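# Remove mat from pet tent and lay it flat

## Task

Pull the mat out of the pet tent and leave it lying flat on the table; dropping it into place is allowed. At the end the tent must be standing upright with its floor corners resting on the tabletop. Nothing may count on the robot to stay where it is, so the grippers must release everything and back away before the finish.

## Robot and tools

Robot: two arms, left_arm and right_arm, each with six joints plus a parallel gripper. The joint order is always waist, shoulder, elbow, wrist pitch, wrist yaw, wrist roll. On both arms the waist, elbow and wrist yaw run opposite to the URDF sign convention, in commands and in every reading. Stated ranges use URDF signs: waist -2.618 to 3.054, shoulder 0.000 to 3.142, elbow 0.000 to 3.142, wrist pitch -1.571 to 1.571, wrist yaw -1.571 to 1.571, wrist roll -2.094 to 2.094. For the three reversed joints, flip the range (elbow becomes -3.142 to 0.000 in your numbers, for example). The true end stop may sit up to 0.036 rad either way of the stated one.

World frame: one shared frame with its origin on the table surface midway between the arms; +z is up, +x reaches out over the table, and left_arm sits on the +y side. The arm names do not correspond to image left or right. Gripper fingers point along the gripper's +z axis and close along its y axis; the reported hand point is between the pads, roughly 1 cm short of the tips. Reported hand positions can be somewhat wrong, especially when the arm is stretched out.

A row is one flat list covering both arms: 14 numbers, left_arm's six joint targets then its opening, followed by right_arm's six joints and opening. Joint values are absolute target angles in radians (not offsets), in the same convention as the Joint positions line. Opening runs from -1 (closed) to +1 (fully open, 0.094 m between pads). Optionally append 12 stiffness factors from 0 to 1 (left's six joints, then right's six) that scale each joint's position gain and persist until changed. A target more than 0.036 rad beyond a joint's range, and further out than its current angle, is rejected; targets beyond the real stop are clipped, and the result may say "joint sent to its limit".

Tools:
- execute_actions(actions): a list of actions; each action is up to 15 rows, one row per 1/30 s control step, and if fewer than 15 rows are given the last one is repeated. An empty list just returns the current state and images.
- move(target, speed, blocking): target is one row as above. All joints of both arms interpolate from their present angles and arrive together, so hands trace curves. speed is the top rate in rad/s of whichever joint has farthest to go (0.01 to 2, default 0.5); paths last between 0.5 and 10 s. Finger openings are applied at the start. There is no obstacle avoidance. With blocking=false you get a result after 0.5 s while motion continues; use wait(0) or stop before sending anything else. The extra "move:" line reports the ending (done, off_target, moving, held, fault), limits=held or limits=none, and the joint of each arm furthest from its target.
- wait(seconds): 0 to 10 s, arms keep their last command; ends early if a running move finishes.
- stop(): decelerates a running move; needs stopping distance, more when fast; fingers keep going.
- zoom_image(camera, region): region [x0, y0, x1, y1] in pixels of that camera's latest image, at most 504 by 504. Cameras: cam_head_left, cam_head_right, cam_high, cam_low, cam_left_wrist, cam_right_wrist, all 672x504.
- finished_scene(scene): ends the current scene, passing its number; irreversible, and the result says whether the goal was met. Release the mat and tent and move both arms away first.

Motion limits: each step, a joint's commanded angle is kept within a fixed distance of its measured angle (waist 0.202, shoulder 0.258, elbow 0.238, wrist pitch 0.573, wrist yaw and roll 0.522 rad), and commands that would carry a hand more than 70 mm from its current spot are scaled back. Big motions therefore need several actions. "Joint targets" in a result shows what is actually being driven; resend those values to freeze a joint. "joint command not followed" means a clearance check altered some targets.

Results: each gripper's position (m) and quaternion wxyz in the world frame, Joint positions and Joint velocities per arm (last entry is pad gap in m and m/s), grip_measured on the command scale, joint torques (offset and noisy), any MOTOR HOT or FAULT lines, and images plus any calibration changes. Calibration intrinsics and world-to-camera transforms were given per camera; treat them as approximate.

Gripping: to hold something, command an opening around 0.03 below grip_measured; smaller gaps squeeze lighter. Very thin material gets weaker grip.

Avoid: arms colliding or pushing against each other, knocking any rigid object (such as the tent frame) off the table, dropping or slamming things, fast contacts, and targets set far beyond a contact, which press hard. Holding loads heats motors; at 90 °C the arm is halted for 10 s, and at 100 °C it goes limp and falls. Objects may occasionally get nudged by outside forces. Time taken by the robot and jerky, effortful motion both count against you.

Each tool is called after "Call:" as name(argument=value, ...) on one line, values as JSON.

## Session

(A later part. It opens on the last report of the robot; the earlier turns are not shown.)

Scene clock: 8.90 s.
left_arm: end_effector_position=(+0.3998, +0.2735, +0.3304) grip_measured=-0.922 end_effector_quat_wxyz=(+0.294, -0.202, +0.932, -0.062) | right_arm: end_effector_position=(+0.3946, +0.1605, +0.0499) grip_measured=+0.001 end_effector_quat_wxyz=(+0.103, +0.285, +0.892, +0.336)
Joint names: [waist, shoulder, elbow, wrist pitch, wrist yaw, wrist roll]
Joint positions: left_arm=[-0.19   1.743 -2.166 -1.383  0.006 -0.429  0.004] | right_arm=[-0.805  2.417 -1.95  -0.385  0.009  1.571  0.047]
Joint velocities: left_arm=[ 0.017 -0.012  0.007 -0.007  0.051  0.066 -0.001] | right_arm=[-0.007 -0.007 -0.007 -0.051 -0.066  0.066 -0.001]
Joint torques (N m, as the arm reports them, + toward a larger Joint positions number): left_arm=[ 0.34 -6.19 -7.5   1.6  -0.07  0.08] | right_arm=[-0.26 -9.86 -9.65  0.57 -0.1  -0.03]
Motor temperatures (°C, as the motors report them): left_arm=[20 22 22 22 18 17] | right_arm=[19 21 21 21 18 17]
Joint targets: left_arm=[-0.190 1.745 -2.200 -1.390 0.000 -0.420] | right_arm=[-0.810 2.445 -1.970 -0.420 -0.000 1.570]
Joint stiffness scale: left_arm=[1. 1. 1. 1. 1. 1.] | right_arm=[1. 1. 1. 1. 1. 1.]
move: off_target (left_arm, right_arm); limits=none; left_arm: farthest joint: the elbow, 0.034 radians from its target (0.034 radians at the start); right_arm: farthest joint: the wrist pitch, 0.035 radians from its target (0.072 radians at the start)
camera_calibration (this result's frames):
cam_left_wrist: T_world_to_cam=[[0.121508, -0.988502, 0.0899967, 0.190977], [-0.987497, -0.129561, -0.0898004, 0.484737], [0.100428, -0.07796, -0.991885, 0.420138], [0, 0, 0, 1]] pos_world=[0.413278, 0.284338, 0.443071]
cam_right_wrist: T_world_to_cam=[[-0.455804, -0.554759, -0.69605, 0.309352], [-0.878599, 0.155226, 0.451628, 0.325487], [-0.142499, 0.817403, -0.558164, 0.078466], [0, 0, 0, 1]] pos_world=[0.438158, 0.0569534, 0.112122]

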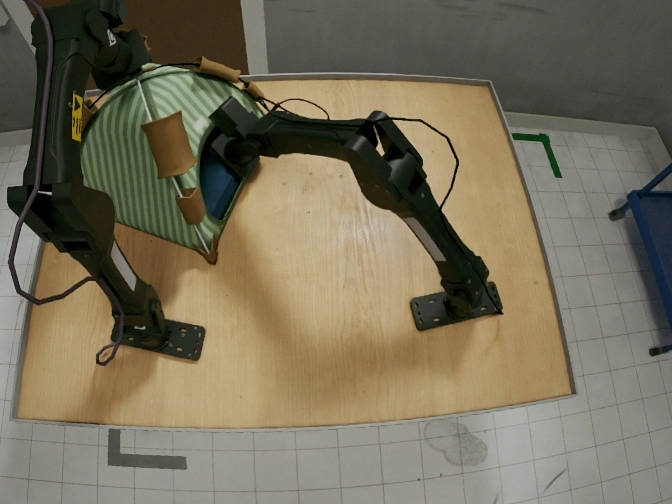

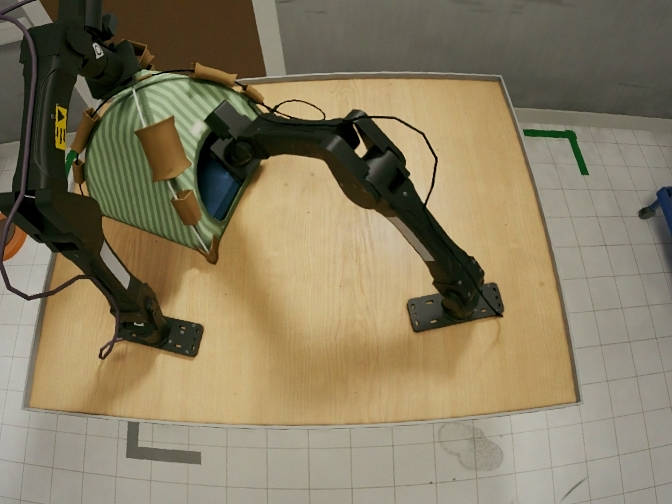

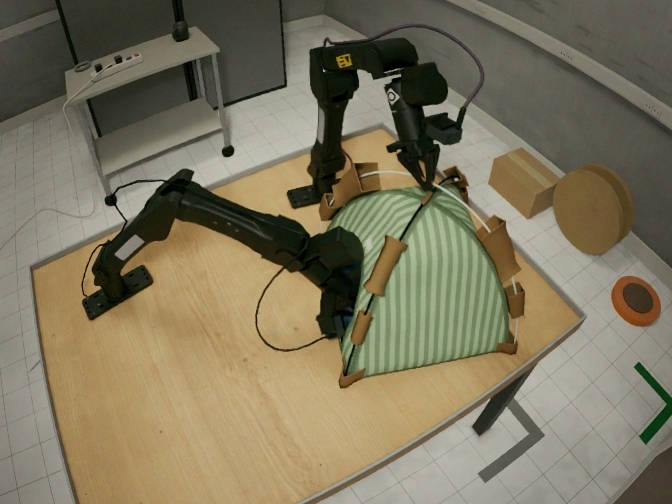

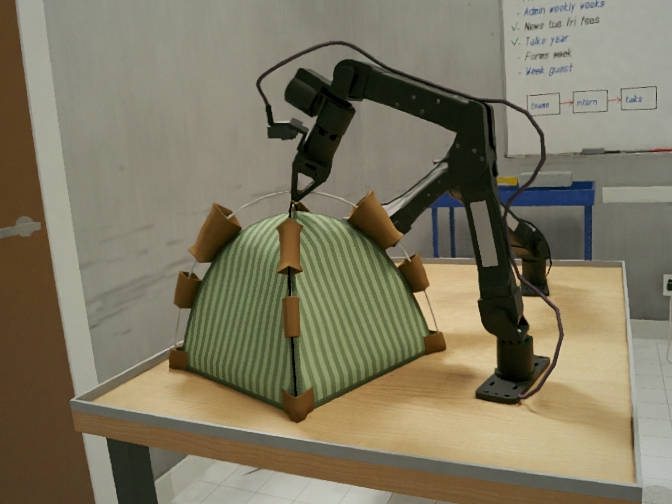

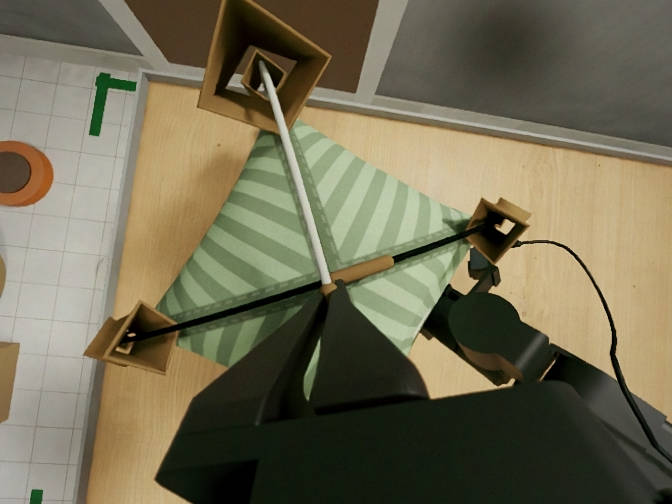

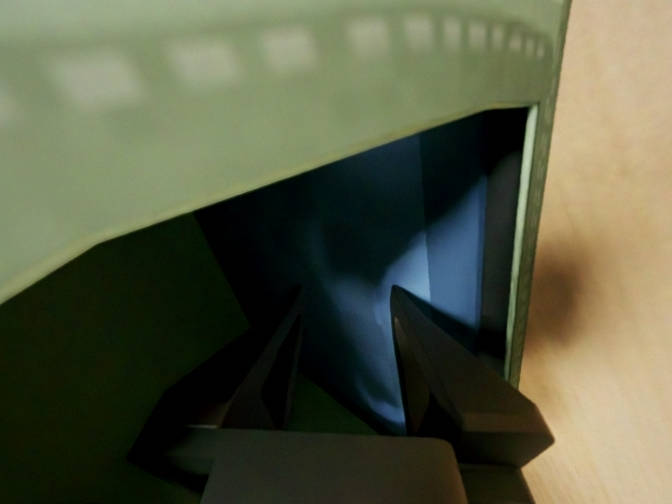

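Call:
move(target=[-0.19,1.745,-2.2,-1.39,0,-0.42,-0.95,-0.83,2.38,-1.97,-0.42,0,1.57,0], speed=0.25)

Call:
move(target=[-0.19,1.745,-2.2,-1.39,0,-0.42,-0.95,-0.85,2.23,-1.71,-0.37,0,1.57,0], speed=0.3)

Call:
move(target=[-0.19,1.745,-2.2,-1.39,0,-0.42,-0.95,-0.85,2.31,-1.71,-0.37,0,1.57,0], speed=0.12)

Call:
zoom_image(camera="cam_high", region=[300,260,400,380])

Scene clock: 10.97 s.
left_arm: end_effector_position=(+0.3998, +0.2735, +0.3304) grip_measured=-0.936 end_effector_quat_wxyz=(+0.294, -0.204, +0.932, -0.062) | right_arm: end_effector_position=(+0.3855, +0.1649, +0.0512) grip_measured=+0.001 end_effector_quat_wxyz=(+0.100, +0.278, +0.895, +0.335)
Joint names: [waist, shoulder, elbow, wrist pitch, wrist yaw, wrist roll]
Joint positions: left_arm=[-0.19   1.743 -2.166 -1.383  0.006 -0.434  0.003] | right_arm=[-0.821  2.412 -1.95  -0.395  0.009  1.571  0.047]
Joint velocities: left_arm=[-0.007 -0.022  0.012 -0.037  0.007 -0.095 -0.   ] | right_arm=[ 0.002 -0.002 -0.002  0.007  0.007 -0.037 -0.001]
Joint torques (N m, as the arm reports them, + toward a larger Joint positions number): left_arm=[-0.07 -6.18 -7.22  1.64 -0.05  0.12] | right_arm=[ -0.57 -13.92  -9.7    0.66  -0.12  -0.02]
Motor temperatures (°C, as the motors report them): left_arm=[20 22 22 22 18 17] | right_arm=[19 22 22 21 18 17]
Joint targets: left_arm=[-0.190 1.745 -2.200 -1.390 0.000 -0.420] | right_arm=[-0.830 2.380 -1.970 -0.420 0.000 1.570]
Joint stiffness scale: left_arm=[1. 1. 1. 1. 1. 1.] | right_arm=[1. 1. 1. 1. 1. 1.]
move: off_target (left_arm, right_arm); limits=none; left_arm: farthest joint: the elbow, 0.034 radians from its target (0.034 radians at the start); right_arm: farthest joint: the shoulder, 0.032 radians from its target (0.037 radians at the start)
camera_calibration (this result's frames):
cam_left_wrist: T_world_to_cam=[[0.125521, -0.98774, 0.0928094, 0.188235], [-0.98696, -0.133826, -0.0894437, 0.485572], [0.100767, -0.0803722, -0.991658, 0.420587], [0, 0, 0, 1]] pos_world=[0.413231, 0.284713, 0.44304]
cam_right_wrist: T_world_to_cam=[[-0.448969, -0.565037, -0.692214, 0.307437], [-0.879596, 0.143117, 0.453683, 0.318441], [-0.15728, 0.812558, -0.561259, 0.0809259], [0, 0, 0, 1]] pos_world=[0.430858, 0.0623822, 0.113762]

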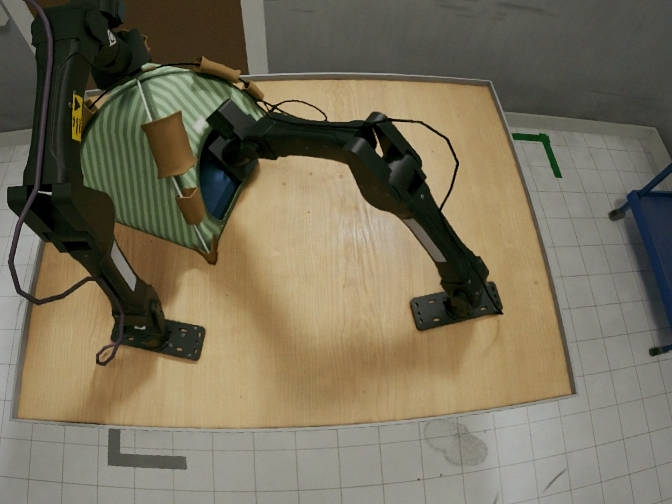

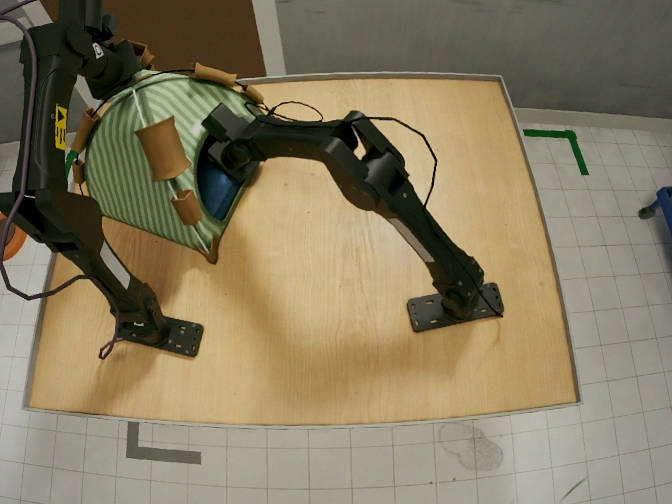

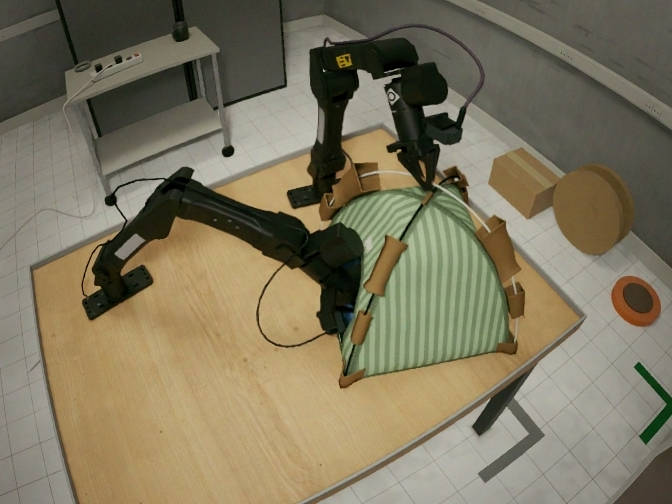

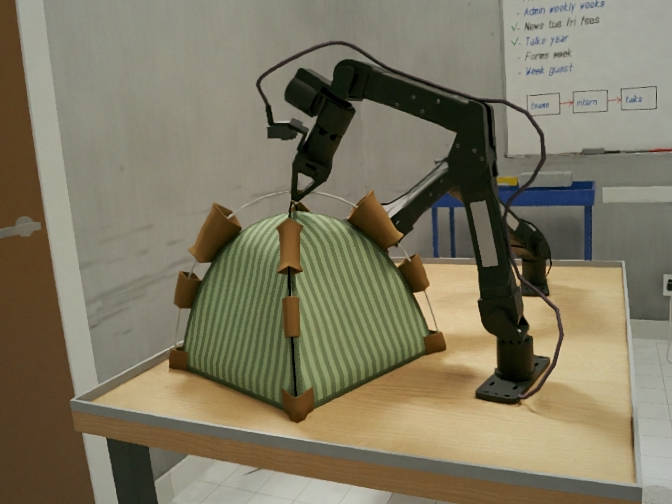

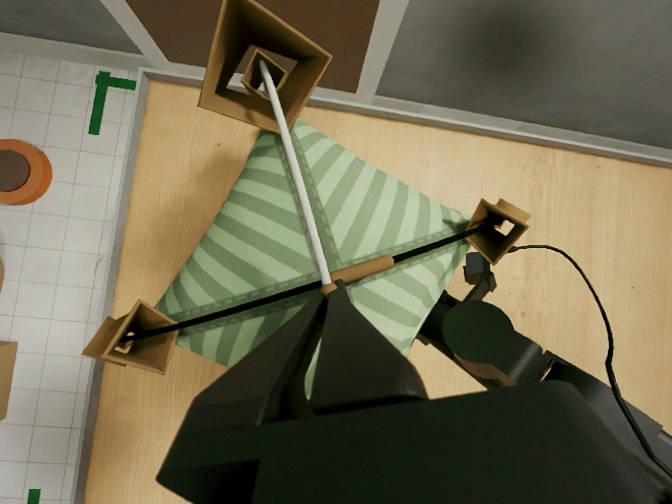

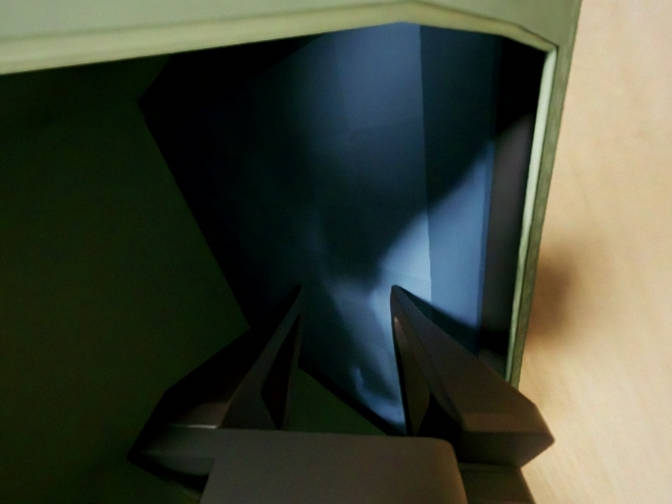

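Scene clock: 12.13 s.
left_arm: end_effector_position=(+0.3998, +0.2735, +0.3304) grip_measured=-0.936 end_effector_quat_wxyz=(+0.294, -0.206, +0.931, -0.063) | right_arm: end_effector_position=(+0.3516, +0.1351, +0.0523) grip_measured=+0.001 end_effector_quat_wxyz=(+0.090, +0.273, +0.906, +0.312)
Joint names: [waist, shoulder, elbow, wrist pitch, wrist yaw, wrist roll]
Joint positions: left_arm=[-0.19   1.743 -2.166 -1.383  0.006 -0.438  0.003] | right_arm=[-0.84   2.261 -1.724 -0.373  0.009  1.571  0.047]
Joint velocities: left_arm=[ 0.012  0.012 -0.012 -0.007 -0.022 -0.037 -0.   ] | right_arm=[-0.002 -0.012 -0.007  0.007  0.051 -0.066  0.   ]
Joint torques (N m, as the arm reports them, + toward a larger Joint positions number): left_arm=[-0.06 -6.27 -7.37  1.6  -0.08  0.17] | right_arm=[ -0.68 -12.85  -6.35   0.85  -0.11  -0.03]
Motor temperatures (°C, as the motors report them): left_arm=[20 22 22 22 18 17] | right_arm=[19 23 22 21 18 17]
Joint targets: left_arm=[-0.190 1.745 -2.200 -1.390 -0.000 -0.420] | right_arm=[-0.850 2.230 -1.710 -0.370 -0.000 1.570]
Joint stiffness scale: left_arm=[1. 1. 1. 1. 1. 1.] | right_arm=[1. 1. 1. 1. 1. 1.]
move: off_target (left_arm, right_arm); limits=none; left_arm: farthest joint: the elbow, 0.034 radians from its target (0.034 radians at the start); right_arm: farthest joint: the shoulder, 0.031 radians from its target (0.182 radians at the start)
camera_calibration (this result's frames):
cam_left_wrist: T_world_to_cam=[[0.128914, -0.987077, 0.0951878, 0.185911], [-0.986493, -0.137433, -0.0891324, 0.486268], [0.101062, -0.0824116, -0.991461, 0.420962], [0, 0, 0, 1]] pos_world=[0.41319, 0.28503, 0.443013]
cam_right_wrist: T_world_to_cam=[[-0.457967, -0.602815, -0.653361, 0.282358], [-0.86859, 0.146962, 0.473237, 0.287035], [-0.189255, 0.784229, -0.590903, 0.116979], [0, 0, 0, 1]] pos_world=[0.400765, 0.036288, 0.117769]

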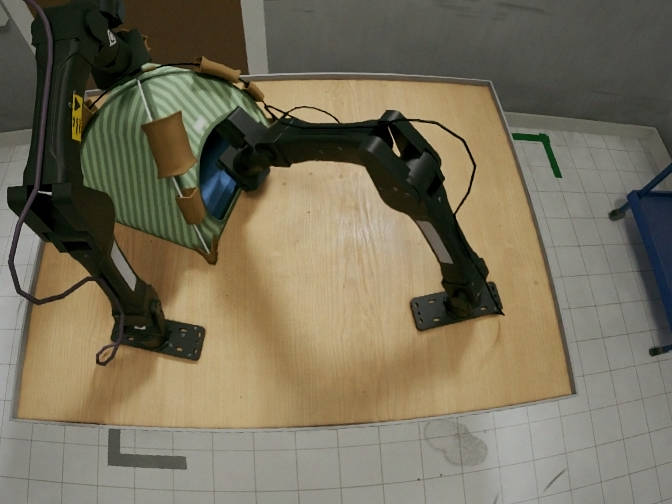

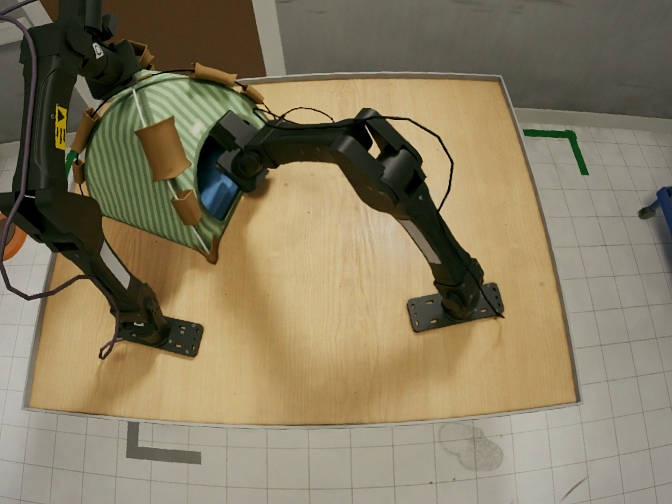

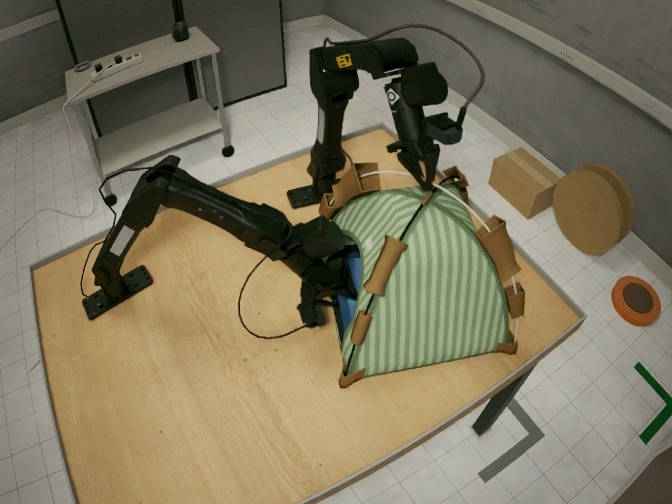

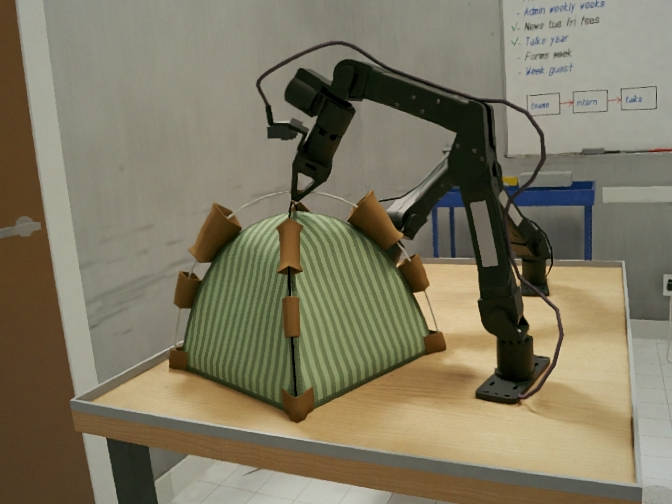

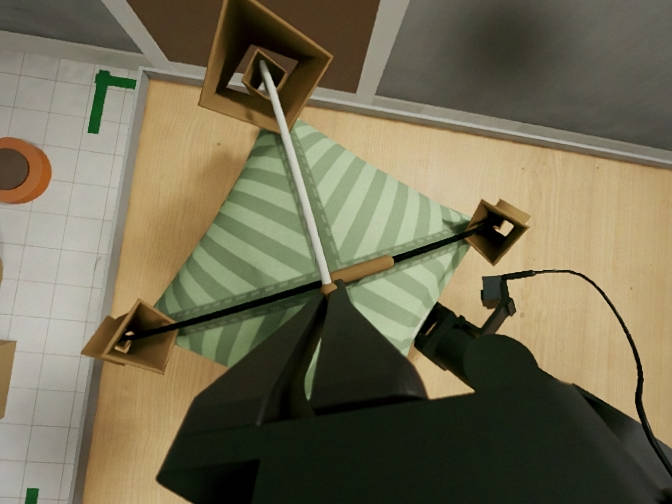

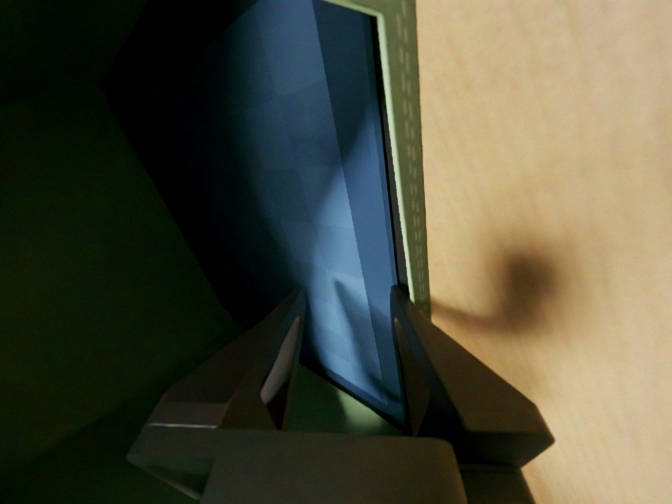

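Scene clock: 12.87 s.
left_arm: end_effector_position=(+0.3998, +0.2735, +0.3304) grip_measured=-0.936 end_effector_quat_wxyz=(+0.294, -0.206, +0.931, -0.063) | right_arm: end_effector_position=(+0.3517, +0.1352, +0.0398) grip_measured=+0.001 end_effector_quat_wxyz=(+0.088, +0.273, +0.908, +0.305)
Joint names: [waist, shoulder, elbow, wrist pitch, wrist yaw, wrist roll]
Joint positions: left_arm=[-0.19   1.743 -2.166 -1.383  0.006 -0.438  0.003] | right_arm=[-0.84   2.286 -1.724 -0.363  0.009  1.571  0.047]
Joint velocities: left_arm=[-0.002 -0.007 -0.012 -0.051  0.037  0.081 -0.   ] | right_arm=[ 0.017 -0.027 -0.002  0.051  0.022 -0.051  0.001]
Joint torques (N m, as the arm reports them, + toward a larger Joint positions number): left_arm=[-0.2  -6.33 -7.44  1.65 -0.05  0.16] | right_arm=[-0.69 -9.19 -6.24  0.73 -0.1  -0.03]
Motor temperatures (°C, as the motors report them): left_arm=[20 22 22 22 18 17] | right_arm=[19 23 22 21 18 17]
Joint targets: left_arm=[-0.190 1.745 -2.200 -1.390 0.000 -0.420] | right_arm=[-0.850 2.310 -1.710 -0.370 0.000 1.570]
Joint stiffness scale: left_arm=[1. 1. 1. 1. 1. 1.] | right_arm=[1. 1. 1. 1. 1. 1.]
move: off_target (left_arm, right_arm); limits=none; left_arm: farthest joint: the elbow, 0.034 radians from its target (0.034 radians at the start); right_arm: farthest joint: the shoulder, 0.024 radians from its target (0.049 radians at the start)
camera_calibration (this result's frames):
cam_left_wrist: T_world_to_cam=[[0.128914, -0.987077, 0.0951878, 0.185911], [-0.986493, -0.137433, -0.0891324, 0.486268], [0.101062, -0.0824116, -0.991461, 0.420962], [0, 0, 0, 1]] pos_world=[0.41319, 0.28503, 0.443013]
cam_right_wrist: T_world_to_cam=[[-0.463444, -0.61104, -0.641755, 0.276832], [-0.864564, 0.153007, 0.478662, 0.290526], [-0.194288, 0.776672, -0.599193, 0.112675], [0, 0, 0, 1]] pos_world=[0.401366, 0.037191, 0.106109]

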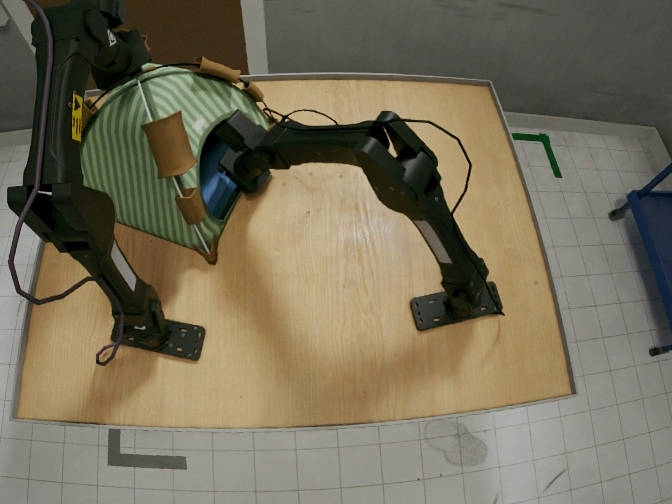

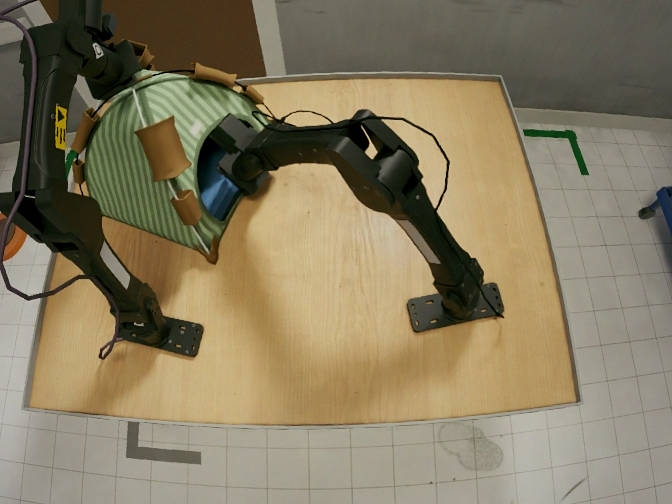

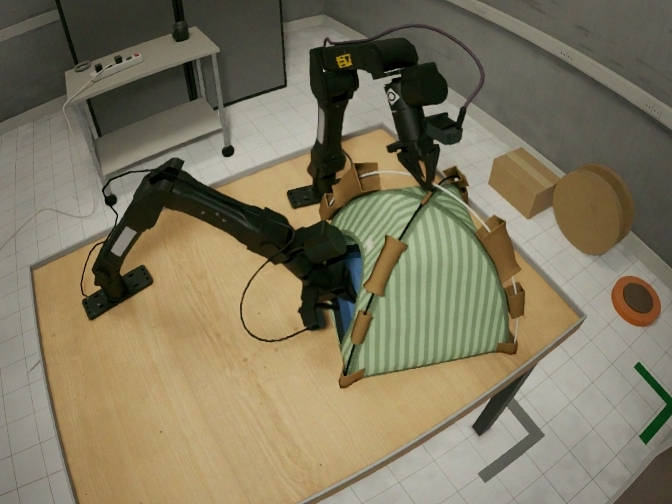

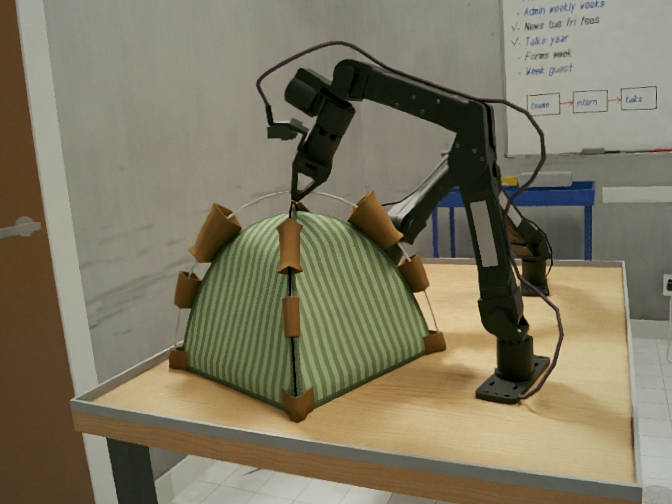

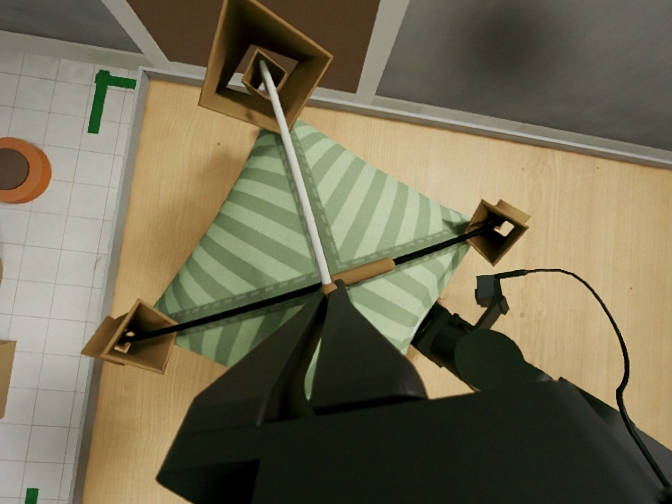

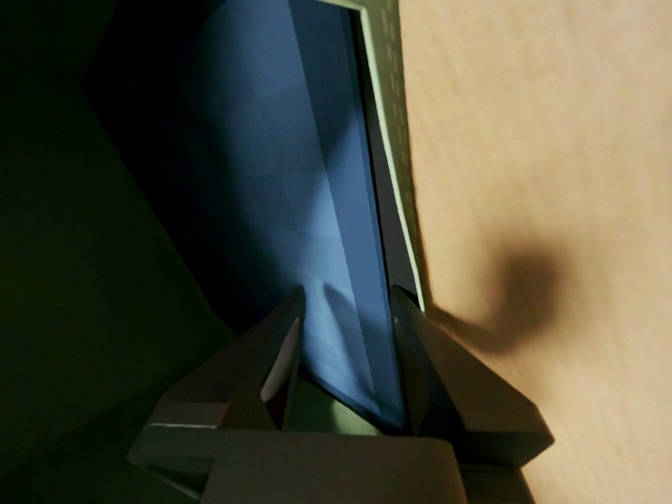

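Region (300, 260, 400, 380) of cam_high's 672x504 image, scaled by 4.200, with more detail than that image has.

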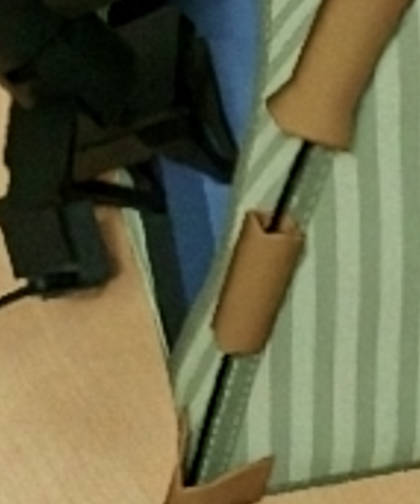

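Call:
move(target=[-0.19,1.745,-2.2,-1.39,0,-0.42,-0.95,-0.86,2.39,-1.56,0.27,0,1.57,0], speed=0.3)

Scene clock: 15.67 s.
left_arm: end_effector_position=(+0.3999, +0.2740, +0.3305) grip_measured=-0.936 end_effector_quat_wxyz=(+0.294, -0.210, +0.930, -0.063) | right_arm: end_effector_position=(+0.3801, +0.1861, +0.0482) grip_measured=+0.001 end_effector_quat_wxyz=(+0.139, +0.245, +0.829, +0.483)
Joint names: [waist, shoulder, elbow, wrist pitch, wrist yaw, wrist roll]
Joint positions: left_arm=[-0.19   1.743 -2.166 -1.383  0.009 -0.445  0.003] | right_arm=[-0.847  2.369 -1.578  0.274  0.011  1.571  0.047]
Joint velocities: left_arm=[ 0.002 -0.007  0.007  0.066 -0.007 -0.007 -0.002] | right_arm=[ 0.017 -0.017  0.012 -0.022  0.066  0.007 -0.   ]
Joint torques (N m, as the arm reports them, + toward a larger Joint positions number): left_arm=[ 0.15 -6.12 -7.53  1.64 -0.06  0.22] | right_arm=[-0.91 -9.74 -5.74  1.17 -0.11 -0.03]
Motor temperatures (°C, as the motors report them): left_arm=[20 22 23 22 18 17] | right_arm=[19 23 22 22 18 17]
Joint targets: left_arm=[-0.190 1.745 -2.200 -1.390 0.000 -0.420] | right_arm=[-0.860 2.390 -1.560 0.270 0.000 1.570]
Joint stiffness scale: left_arm=[1. 1. 1. 1. 1. 1.] | right_arm=[1. 1. 1. 1. 1. 1.]
move: off_target (left_arm, right_arm); limits=none; left_arm: farthest joint: the elbow, 0.034 radians from its target (0.034 radians at the start); right_arm: farthest joint: the shoulder, 0.021 radians from its target (0.104 radians at the start)
camera_calibration (this result's frames):
cam_left_wrist: T_world_to_cam=[[0.13624, -0.985897, 0.0971904, 0.18245], [-0.9854, -0.144972, -0.0892753, 0.488092], [0.102106, -0.0836086, -0.991254, 0.420892], [0, 0, 0, 1]] pos_world=[0.413133, 0.285827, 0.443053]
cam_right_wrist: T_world_to_cam=[[-0.285384, -0.348437, -0.892831, 0.222065], [-0.95375, 0.0114646, 0.300382, 0.372067], [-0.0944283, 0.937262, -0.335593, 0.0031581], [0, 0, 0, 1]] pos_world=[0.418531, 0.0701499, 0.0875638]

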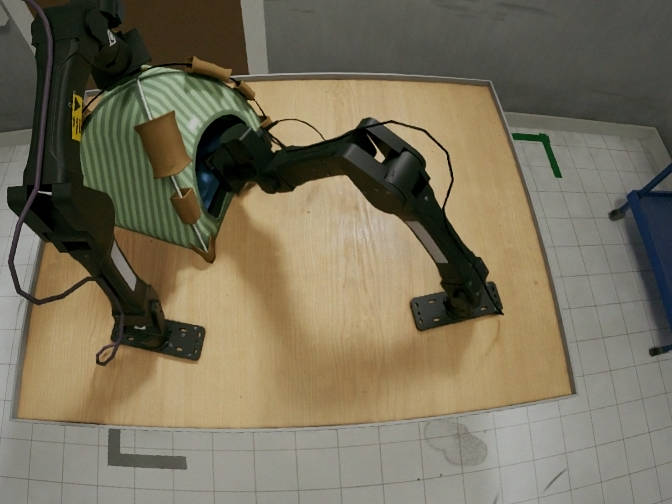

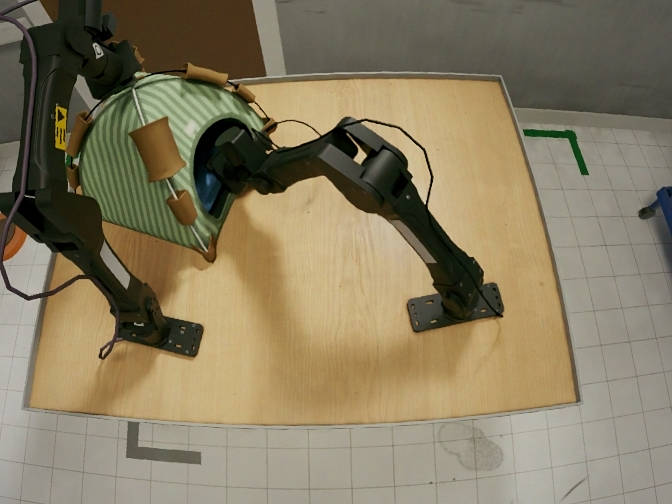

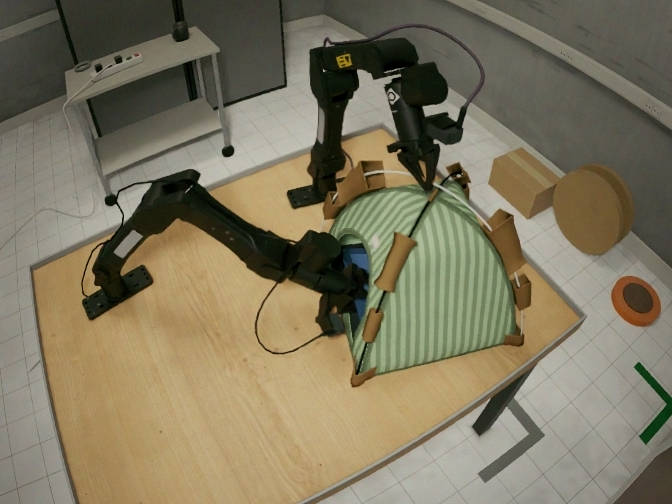

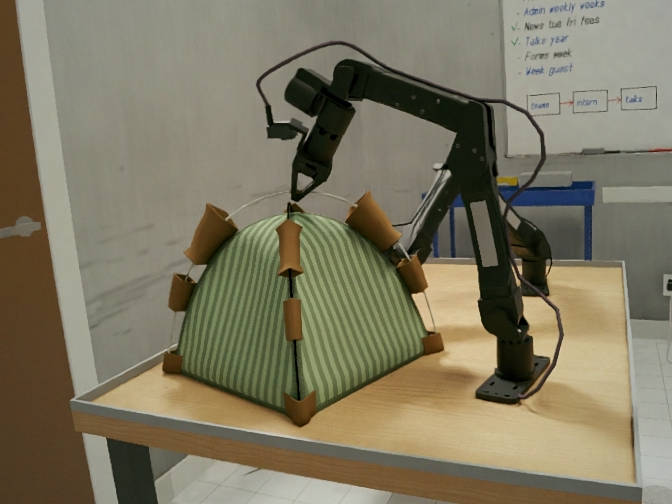

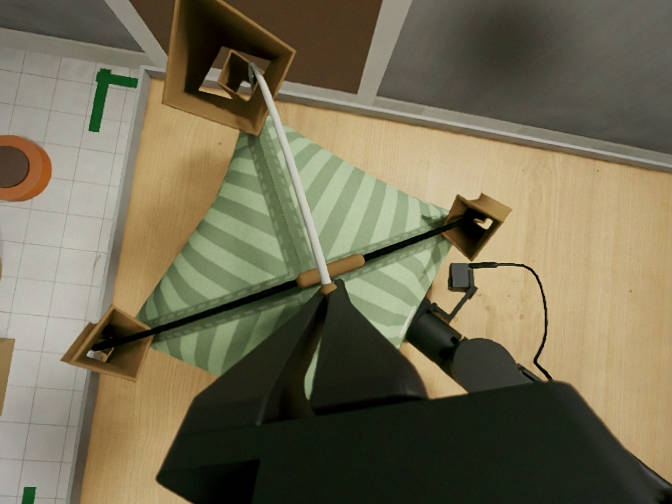

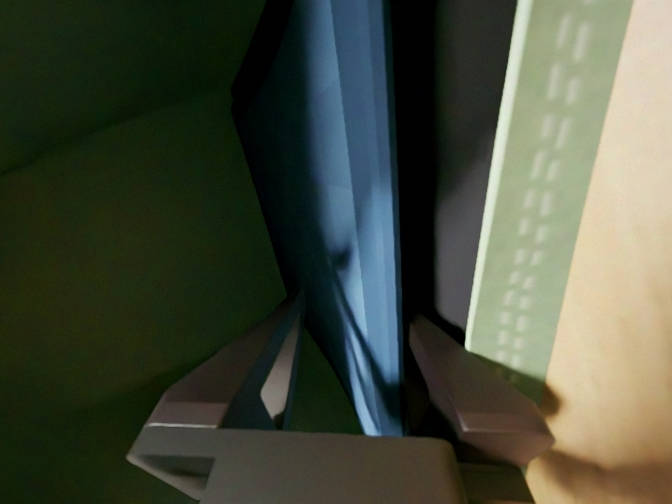

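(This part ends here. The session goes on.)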